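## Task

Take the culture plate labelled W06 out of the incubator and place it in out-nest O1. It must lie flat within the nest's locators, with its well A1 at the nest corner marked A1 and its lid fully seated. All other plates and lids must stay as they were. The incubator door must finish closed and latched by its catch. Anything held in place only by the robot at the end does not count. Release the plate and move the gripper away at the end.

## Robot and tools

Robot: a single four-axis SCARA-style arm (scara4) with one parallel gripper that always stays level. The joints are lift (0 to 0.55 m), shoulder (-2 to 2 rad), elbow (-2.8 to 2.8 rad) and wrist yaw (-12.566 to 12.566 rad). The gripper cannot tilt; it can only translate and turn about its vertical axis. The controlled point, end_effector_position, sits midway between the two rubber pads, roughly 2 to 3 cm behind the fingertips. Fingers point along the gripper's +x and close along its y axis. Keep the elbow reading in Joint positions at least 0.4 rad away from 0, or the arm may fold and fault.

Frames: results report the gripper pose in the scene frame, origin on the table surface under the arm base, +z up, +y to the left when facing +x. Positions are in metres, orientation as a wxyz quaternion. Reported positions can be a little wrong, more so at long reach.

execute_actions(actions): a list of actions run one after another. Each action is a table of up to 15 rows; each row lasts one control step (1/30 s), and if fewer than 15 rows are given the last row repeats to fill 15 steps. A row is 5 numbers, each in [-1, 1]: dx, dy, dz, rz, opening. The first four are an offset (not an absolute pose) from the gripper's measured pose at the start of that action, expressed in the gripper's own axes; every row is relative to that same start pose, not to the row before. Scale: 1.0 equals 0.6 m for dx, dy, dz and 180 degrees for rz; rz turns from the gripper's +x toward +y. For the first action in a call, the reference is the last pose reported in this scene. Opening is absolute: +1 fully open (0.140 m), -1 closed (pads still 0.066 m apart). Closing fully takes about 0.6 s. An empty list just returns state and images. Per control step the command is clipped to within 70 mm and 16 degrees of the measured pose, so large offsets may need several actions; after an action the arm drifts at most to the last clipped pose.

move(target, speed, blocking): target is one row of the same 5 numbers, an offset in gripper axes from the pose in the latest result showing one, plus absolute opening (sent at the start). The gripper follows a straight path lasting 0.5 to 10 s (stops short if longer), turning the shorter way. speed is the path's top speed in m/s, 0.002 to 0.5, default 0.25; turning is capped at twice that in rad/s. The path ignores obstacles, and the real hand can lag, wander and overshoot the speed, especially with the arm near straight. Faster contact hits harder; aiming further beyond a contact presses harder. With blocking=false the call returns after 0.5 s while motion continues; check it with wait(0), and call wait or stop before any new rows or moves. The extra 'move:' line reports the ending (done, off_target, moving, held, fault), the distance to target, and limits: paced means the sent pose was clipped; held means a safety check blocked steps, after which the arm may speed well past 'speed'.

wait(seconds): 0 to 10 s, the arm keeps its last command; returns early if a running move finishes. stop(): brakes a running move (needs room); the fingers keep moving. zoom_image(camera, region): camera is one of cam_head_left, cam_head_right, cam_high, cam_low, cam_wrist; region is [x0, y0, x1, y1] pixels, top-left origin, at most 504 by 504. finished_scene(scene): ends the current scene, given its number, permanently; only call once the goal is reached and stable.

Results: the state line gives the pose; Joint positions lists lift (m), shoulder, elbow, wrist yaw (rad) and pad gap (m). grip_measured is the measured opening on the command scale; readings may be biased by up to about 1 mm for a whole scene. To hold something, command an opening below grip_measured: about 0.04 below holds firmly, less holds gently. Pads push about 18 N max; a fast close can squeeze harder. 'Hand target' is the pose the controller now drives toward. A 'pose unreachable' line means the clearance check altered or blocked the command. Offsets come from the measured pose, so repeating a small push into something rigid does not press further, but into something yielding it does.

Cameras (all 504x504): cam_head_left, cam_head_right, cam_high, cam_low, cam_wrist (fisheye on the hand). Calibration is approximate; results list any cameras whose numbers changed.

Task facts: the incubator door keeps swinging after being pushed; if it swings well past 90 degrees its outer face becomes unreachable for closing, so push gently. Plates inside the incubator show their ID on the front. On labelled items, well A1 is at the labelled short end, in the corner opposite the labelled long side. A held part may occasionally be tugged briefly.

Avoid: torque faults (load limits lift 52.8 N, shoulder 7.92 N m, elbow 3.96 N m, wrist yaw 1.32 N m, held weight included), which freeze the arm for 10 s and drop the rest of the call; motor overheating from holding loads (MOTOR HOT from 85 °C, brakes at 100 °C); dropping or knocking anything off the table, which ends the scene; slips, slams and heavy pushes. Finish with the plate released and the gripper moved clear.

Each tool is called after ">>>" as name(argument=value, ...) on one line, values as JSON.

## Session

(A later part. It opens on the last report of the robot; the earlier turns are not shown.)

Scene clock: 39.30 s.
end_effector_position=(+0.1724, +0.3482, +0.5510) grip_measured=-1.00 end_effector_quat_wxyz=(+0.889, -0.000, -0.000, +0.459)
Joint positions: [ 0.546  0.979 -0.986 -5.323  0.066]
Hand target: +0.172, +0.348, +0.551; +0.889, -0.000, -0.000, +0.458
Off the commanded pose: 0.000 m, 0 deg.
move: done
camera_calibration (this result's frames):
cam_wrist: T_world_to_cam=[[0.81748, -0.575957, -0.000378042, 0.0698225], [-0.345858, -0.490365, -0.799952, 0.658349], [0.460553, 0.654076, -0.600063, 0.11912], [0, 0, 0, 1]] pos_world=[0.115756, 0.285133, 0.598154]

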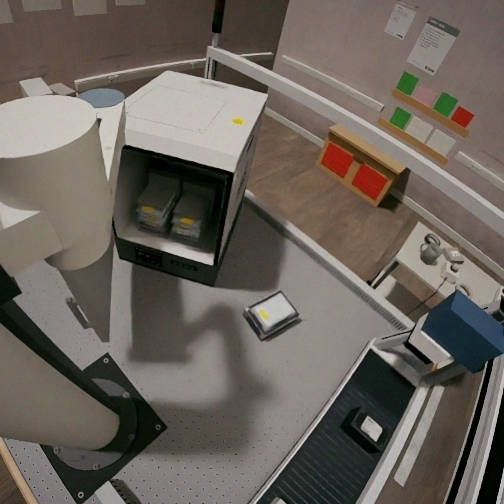

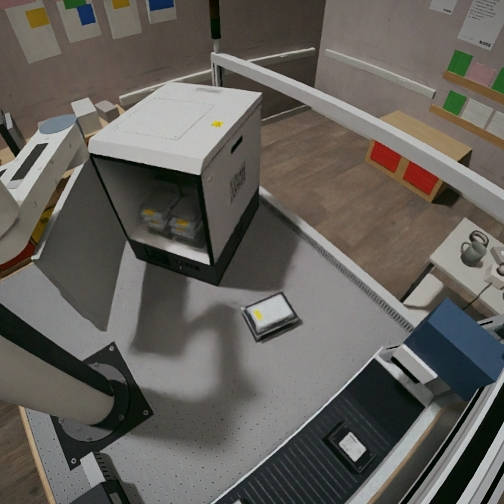

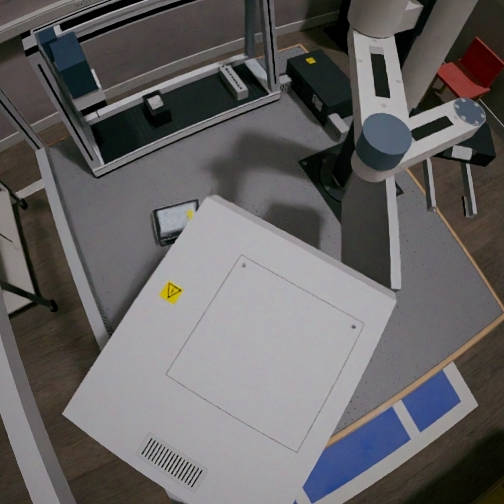

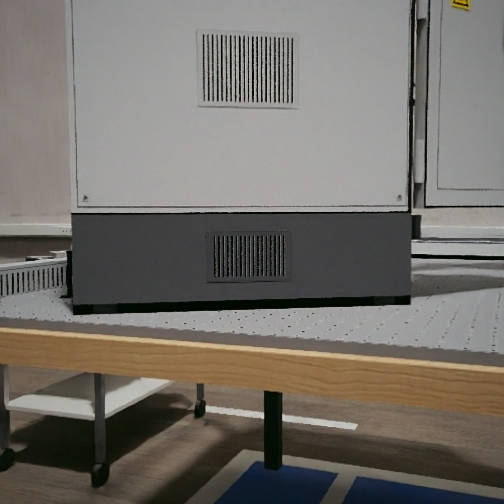

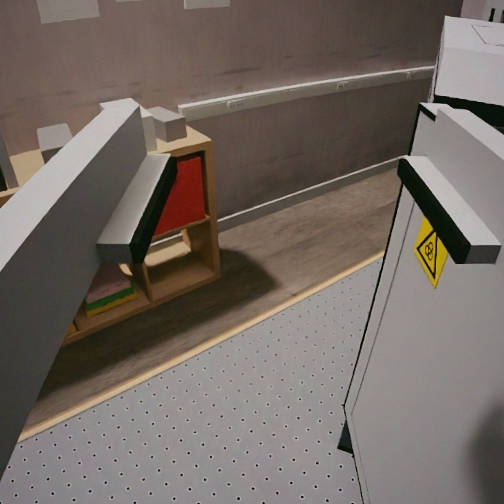

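>>> move(target=[0,0,-0.14,0,-1], speed=0.1)

>>> move(target=[0,-0.22,0,0,-1], speed=0.1)

>>> wait(seconds=3)

Scene clock: 40.50 s.
end_effector_position=(+0.1724, +0.3482, +0.4669) grip_measured=-1.00 end_effector_quat_wxyz=(+0.889, -0.000, -0.000, +0.459)
Joint positions: [ 0.462  0.979 -0.986 -5.323  0.066]
Hand target: +0.172, +0.348, +0.467; +0.889, -0.000, -0.000, +0.459
Off the commanded pose: 0.000 m, 0 deg.
move: done
camera_calibration (this result's frames):
cam_wrist: T_world_to_cam=[[0.817498, -0.575931, -0.000378042, 0.0697794], [-0.345842, -0.490377, -0.799952, 0.5911], [0.460532, 0.654091, -0.600063, 0.0686804], [0, 0, 0, 1]] pos_world=[0.115753, 0.285127, 0.514091]

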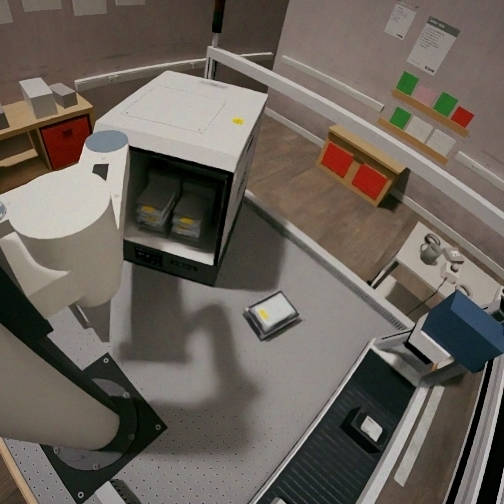

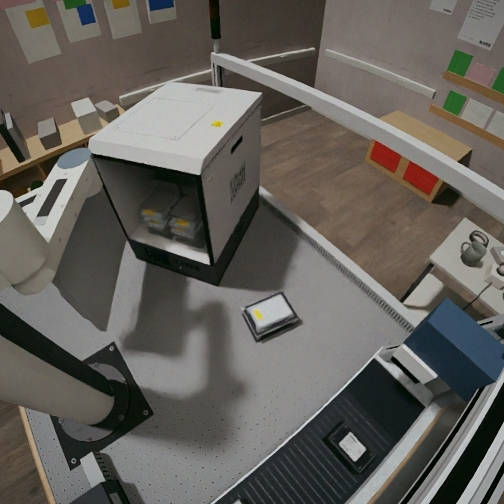

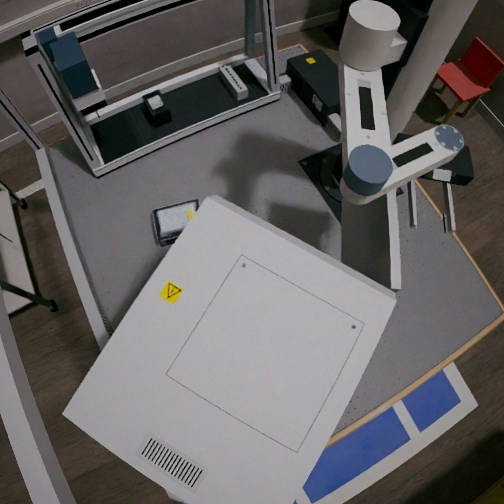

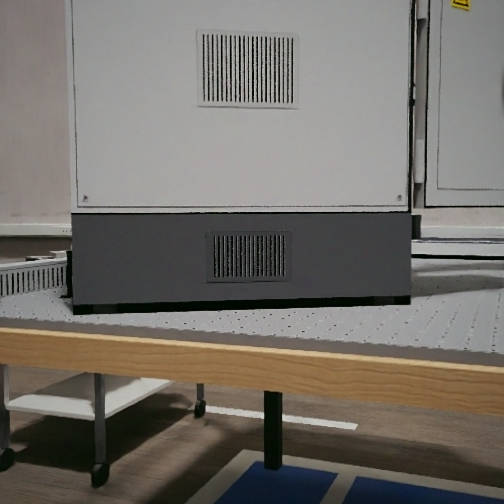

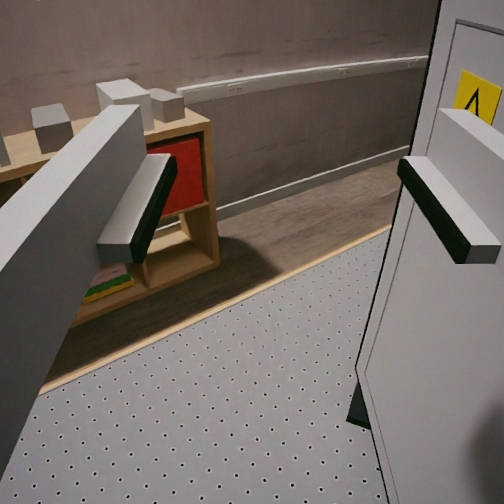

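Scene clock: 42.13 s.
end_effector_position=(+0.2801, +0.2717, +0.4669) grip_measured=-1.00 end_effector_quat_wxyz=(+0.889, -0.000, -0.000, +0.458)
Joint positions: [ 0.462  0.393 -0.605 -5.119  0.066]
Hand target: +0.280, +0.272, +0.467; +0.889, -0.000, -0.000, +0.459
Off the commanded pose: 0.000 m, 0 deg.
move: done
camera_calibration (this result's frames):
cam_wrist: T_world_to_cam=[[0.817238, -0.576301, -0.000378042, -0.0621656], [-0.346064, -0.49022, -0.799952, 0.590885], [0.460828, 0.653882, -0.600063, 0.0690536], [0, 0, 0, 1]] pos_world=[0.223466, 0.208685, 0.514093]

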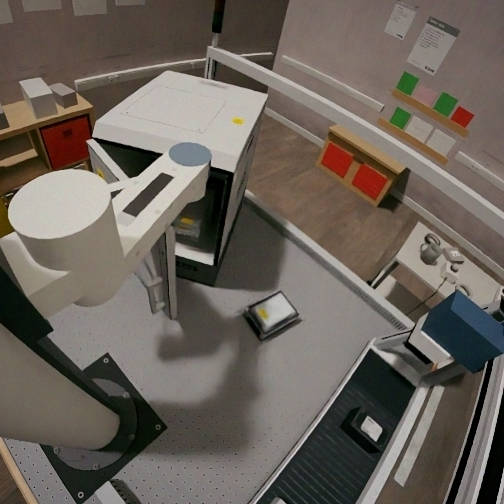

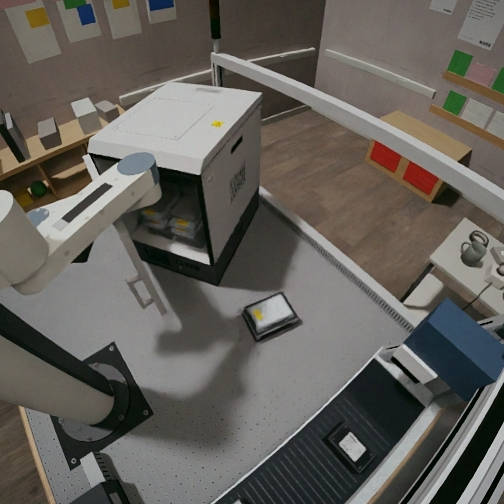

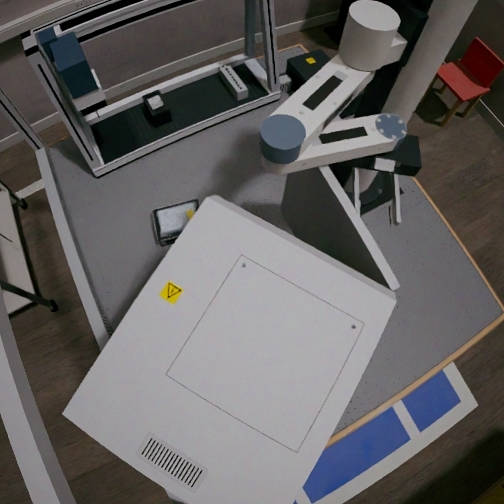

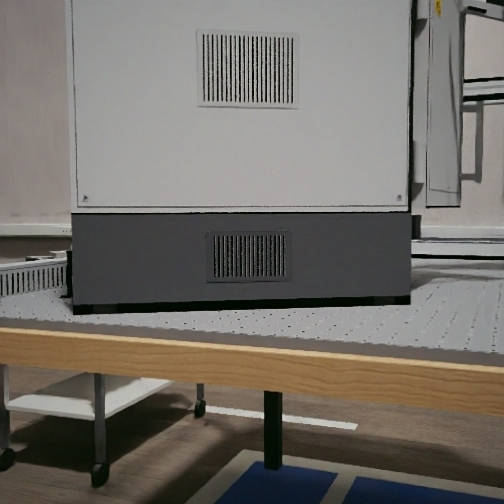

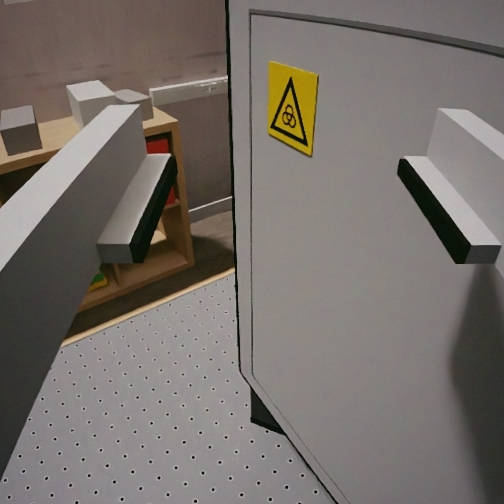

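Scene clock: 45.13 s.
end_effector_position=(+0.2801, +0.2718, +0.4669) grip_measured=-1.00 end_effector_quat_wxyz=(+0.889, -0.000, -0.000, +0.458)
Joint positions: [ 0.462  0.393 -0.605 -5.119  0.066]
Hand target: +0.280, +0.272, +0.467; +0.889, -0.000, -0.000, +0.459
Off the commanded pose: 0.000 m, 0 deg.
wait: 3.00 s; at rest by 0.17 s
camera_calibration (this result's frames):
cam_wrist: T_world_to_cam=[[0.817247, -0.576287, -0.000378042, -0.0621628], [-0.346056, -0.490226, -0.799952, 0.590887], [0.460817, 0.65389, -0.600063, 0.0690515], [0, 0, 0, 1]] pos_world=[0.223462, 0.208692, 0.514093]

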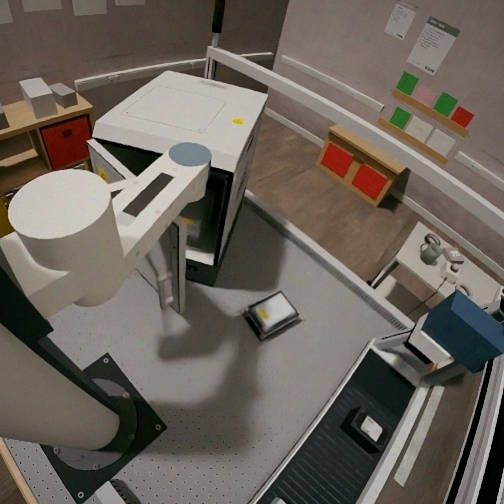

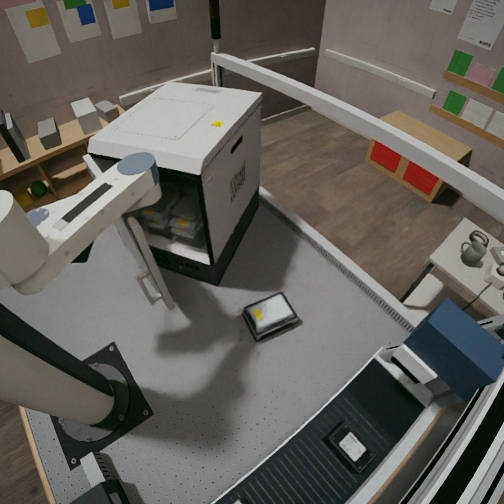

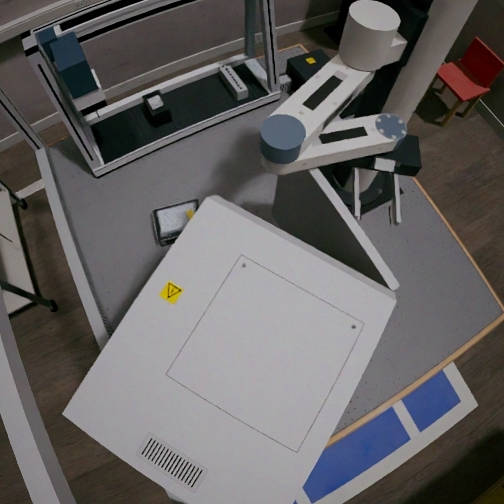

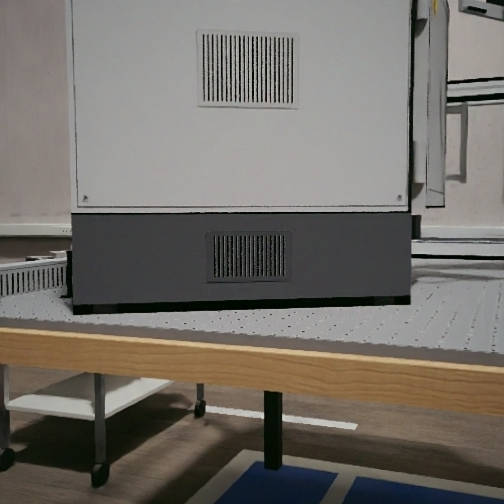

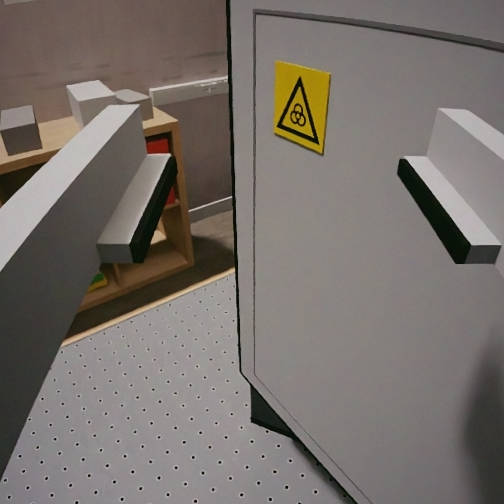

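>>> move(target=[0.103,-0.283,0,-0.137,-1], speed=0.08)

Scene clock: 48.27 s.
end_effector_position=(+0.4542, +0.2239, +0.4669) grip_measured=-1.00 end_effector_quat_wxyz=(+0.966, -0.000, -0.000, +0.258)
Joint positions: [ 0.462 -0.201 -0.863 -4.696  0.066]
Hand target: +0.454, +0.224, +0.467; +0.966, -0.000, -0.000, +0.258
Off the commanded pose: 0.000 m, 0 deg.
move: done
camera_calibration (this result's frames):
cam_wrist: T_world_to_cam=[[0.502849, -0.864374, -0.000378042, -0.0247412], [-0.518831, -0.30148, -0.799952, 0.663883], [0.691344, 0.402451, -0.600063, -0.0282836], [0, 0, 0, 1]] pos_world=[0.376438, 0.190144, 0.514093]

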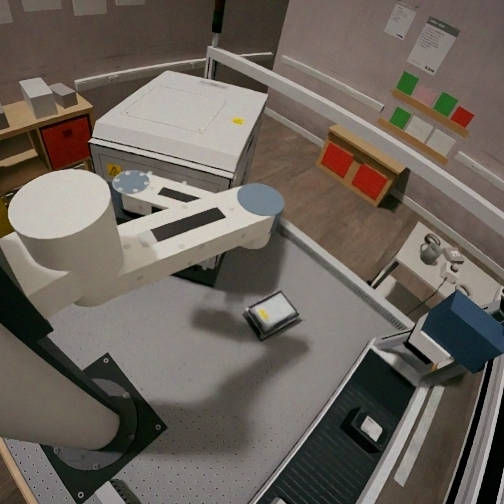

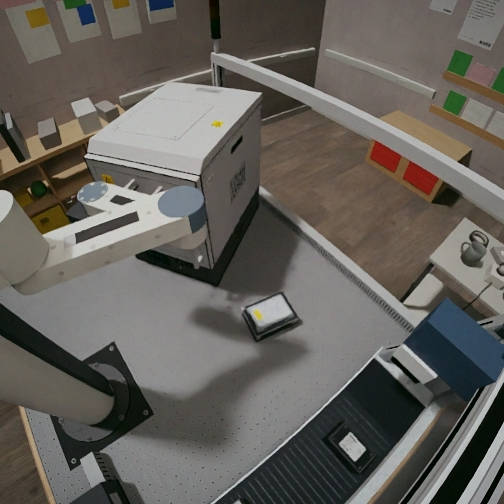

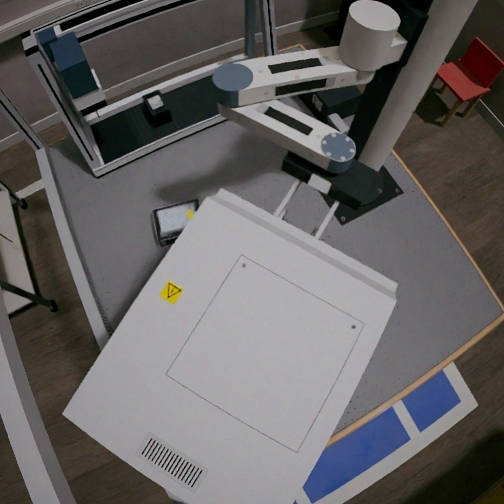

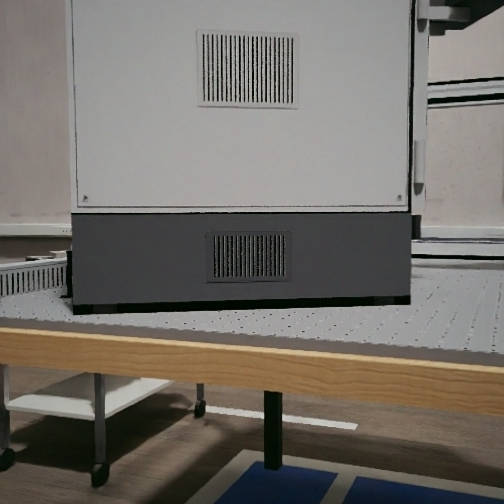

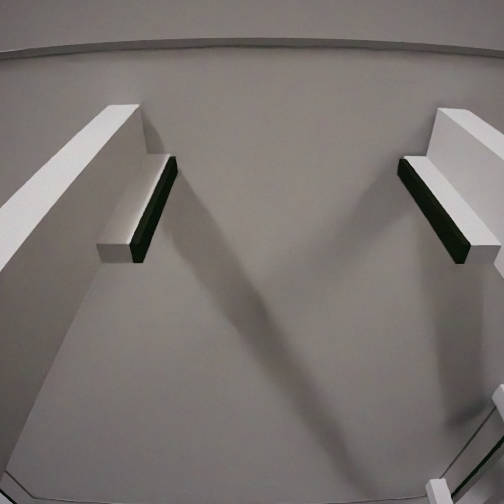

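Give a small extra push, then retreat.

>>> move(target=[0.02,0,0,0,-1], speed=0.03)

>>> move(target=[-0.1,-0.3,0,0,-1], speed=0.2)

>>> wait(seconds=2)

Scene clock: 58.50 s.
end_effector_position=(+0.4541, +0.2250, +0.4669) grip_measured=-1.00 end_effector_quat_wxyz=(+0.965, -0.000, -0.000, +0.262)
Joint positions: [ 0.462 -0.201 -0.865 -4.687  0.066]
Hand target: +0.454, +0.225, +0.467; +0.965, -0.000, -0.000, +0.262
Off the commanded pose: 0.012 m, 0 deg.
TORQUE FAULT: the external load on joint 3 (elbow) reached its load limit, and the arm stopped for 10 seconds. That time counts as 20 of the actions that you can send in this scene. The arm's remaining commands of this call were not run. The arm holds where it stopped, with its grip as last carried out, and accepts commands again: back off and push less far. The arm stops again, at the same cost, whenever a joint's load reaches its limit.
move: fault
camera_calibration (this result's frames):
cam_wrist: T_world_to_cam=[[0.509321, -0.860577, -0.000378042, -0.027493], [-0.516554, -0.305364, -0.799952, 0.663994], [0.688305, 0.407628, -0.600063, -0.0284308], [0, 0, 0, 1]] pos_world=[0.376561, 0.19069, 0.514093]

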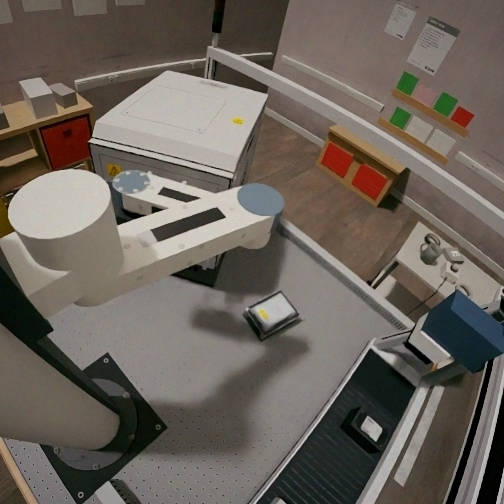

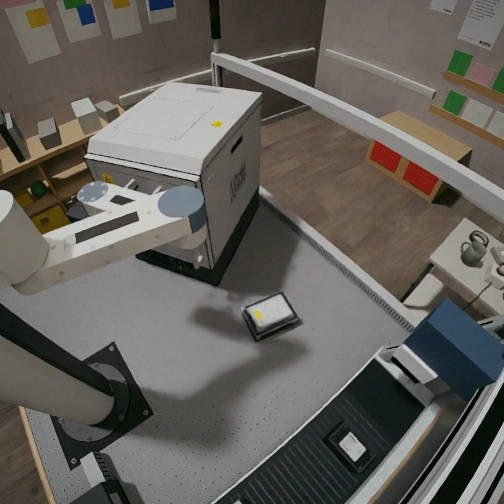

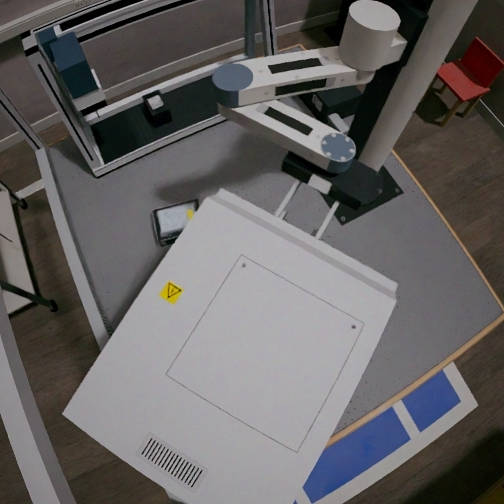

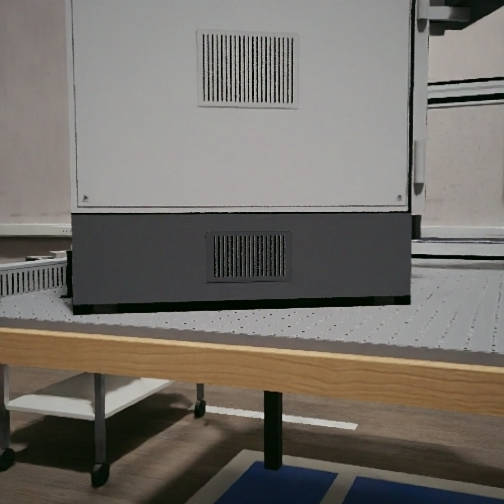

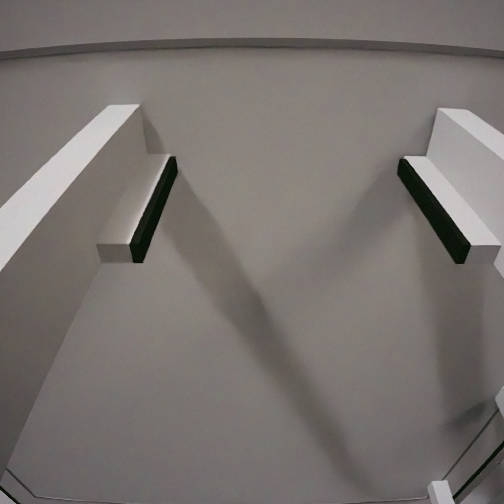

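not run: a fault stop came before this call.

not run: a fault stop came before this call.

>>> move(target=[-0.1,-0.3,0,0,-1], speed=0.2)

>>> wait(seconds=2)

Scene clock: 59.93 s.
end_effector_position=(+0.4936, +0.0392, +0.4669) grip_measured=-1.00 end_effector_quat_wxyz=(+0.965, -0.000, -0.000, +0.262)
Joint positions: [ 0.462 -1.155 -0.776 -3.823  0.066]
Hand target: +0.493, +0.039, +0.467; +0.965, -0.000, -0.000, +0.262
Off the commanded pose: 0.000 m, 0 deg.
move: done
camera_calibration (this result's frames):
cam_wrist: T_world_to_cam=[[0.508689, -0.86095, -0.000378042, -0.207152], [-0.516778, -0.304985, -0.799952, 0.627757], [0.688604, 0.407122, -0.600063, 0.0199953], [0, 0, 0, 1]] pos_world=[0.416019, 0.00496826, 0.514096]

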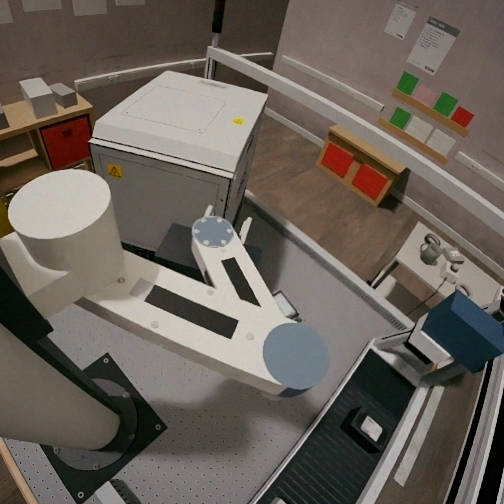

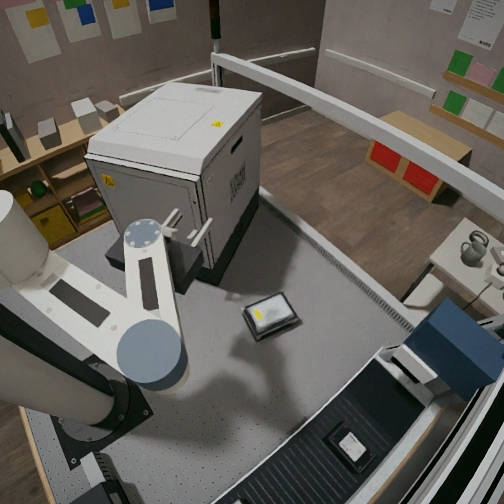

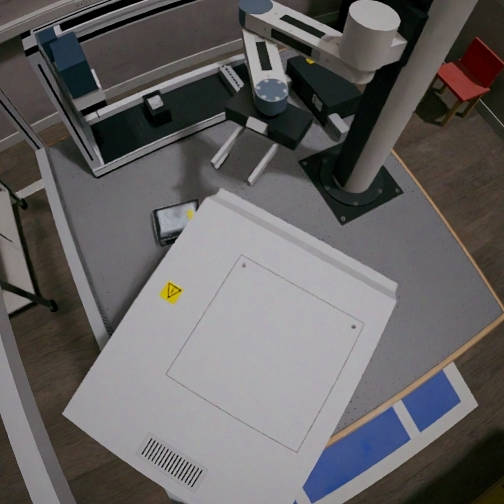

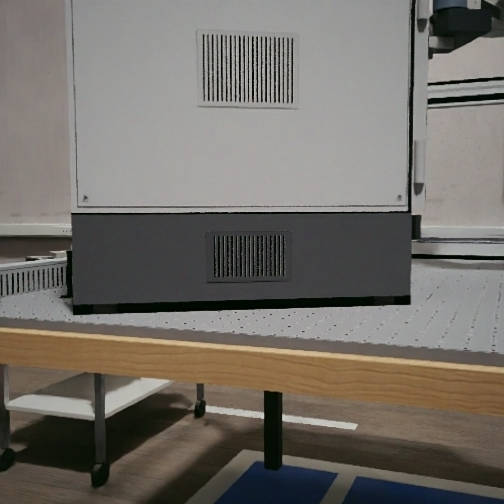

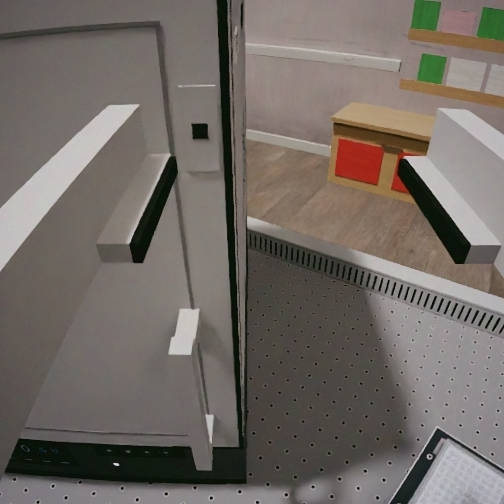

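Scene clock: 61.93 s.
end_effector_position=(+0.4935, +0.0393, +0.4669) grip_measured=-1.00 end_effector_quat_wxyz=(+0.965, -0.000, -0.000, +0.262)
Joint positions: [ 0.462 -1.155 -0.776 -3.823  0.066]
Hand target: +0.493, +0.039, +0.467; +0.965, -0.000, -0.000, +0.262
Off the commanded pose: 0.000 m, 0 deg.
wait: 2.00 s; at rest by 0.17 s
camera_calibration (this result's frames):
cam_wrist: T_world_to_cam=[[0.508838, -0.860862, -0.000378042, -0.207179], [-0.516726, -0.305075, -0.799952, 0.62773], [0.688534, 0.407241, -0.600063, 0.020031], [0, 0, 0, 1]] pos_world=[0.415993, 0.00499443, 0.514096]

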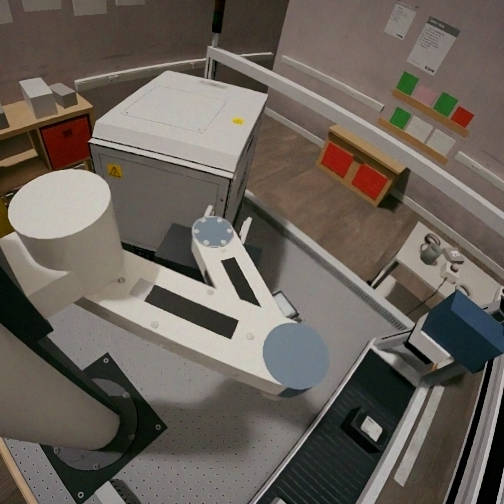

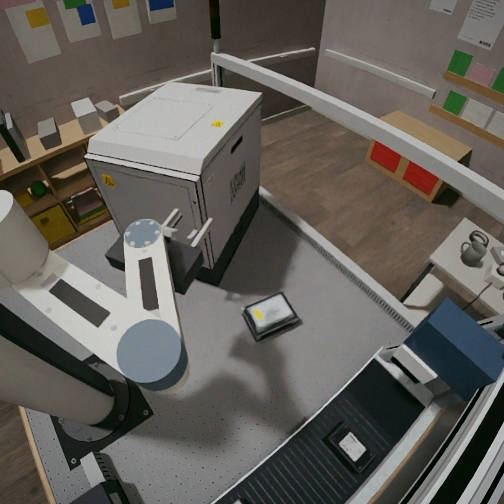

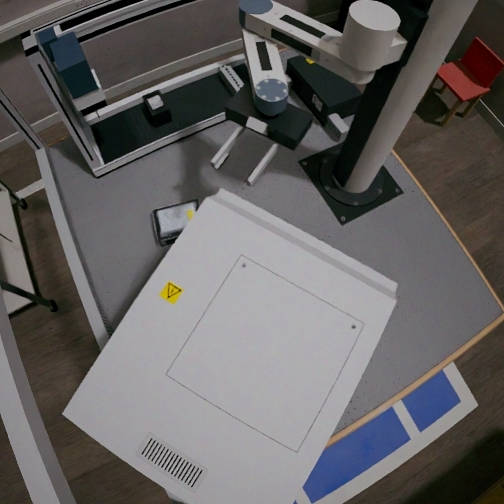

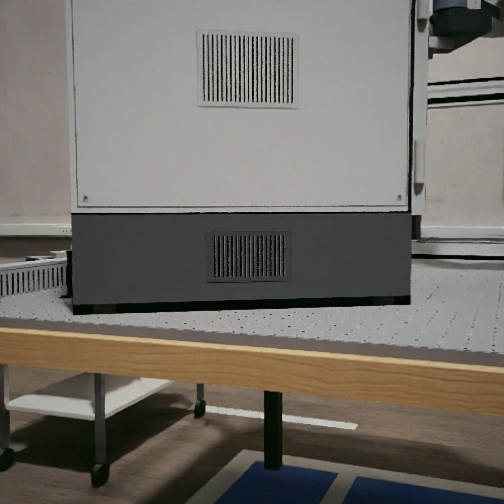

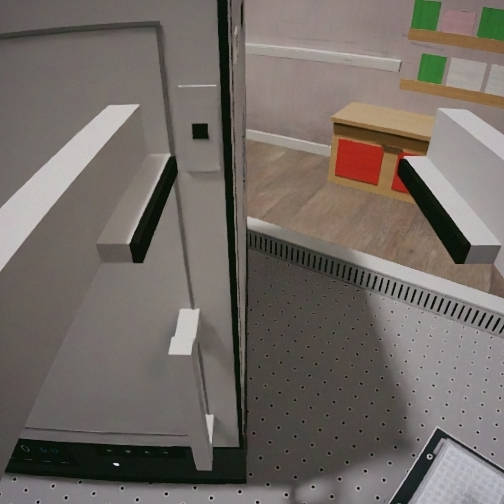

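>>> finished_scene(scene=1)

The scene is finished: the task was done.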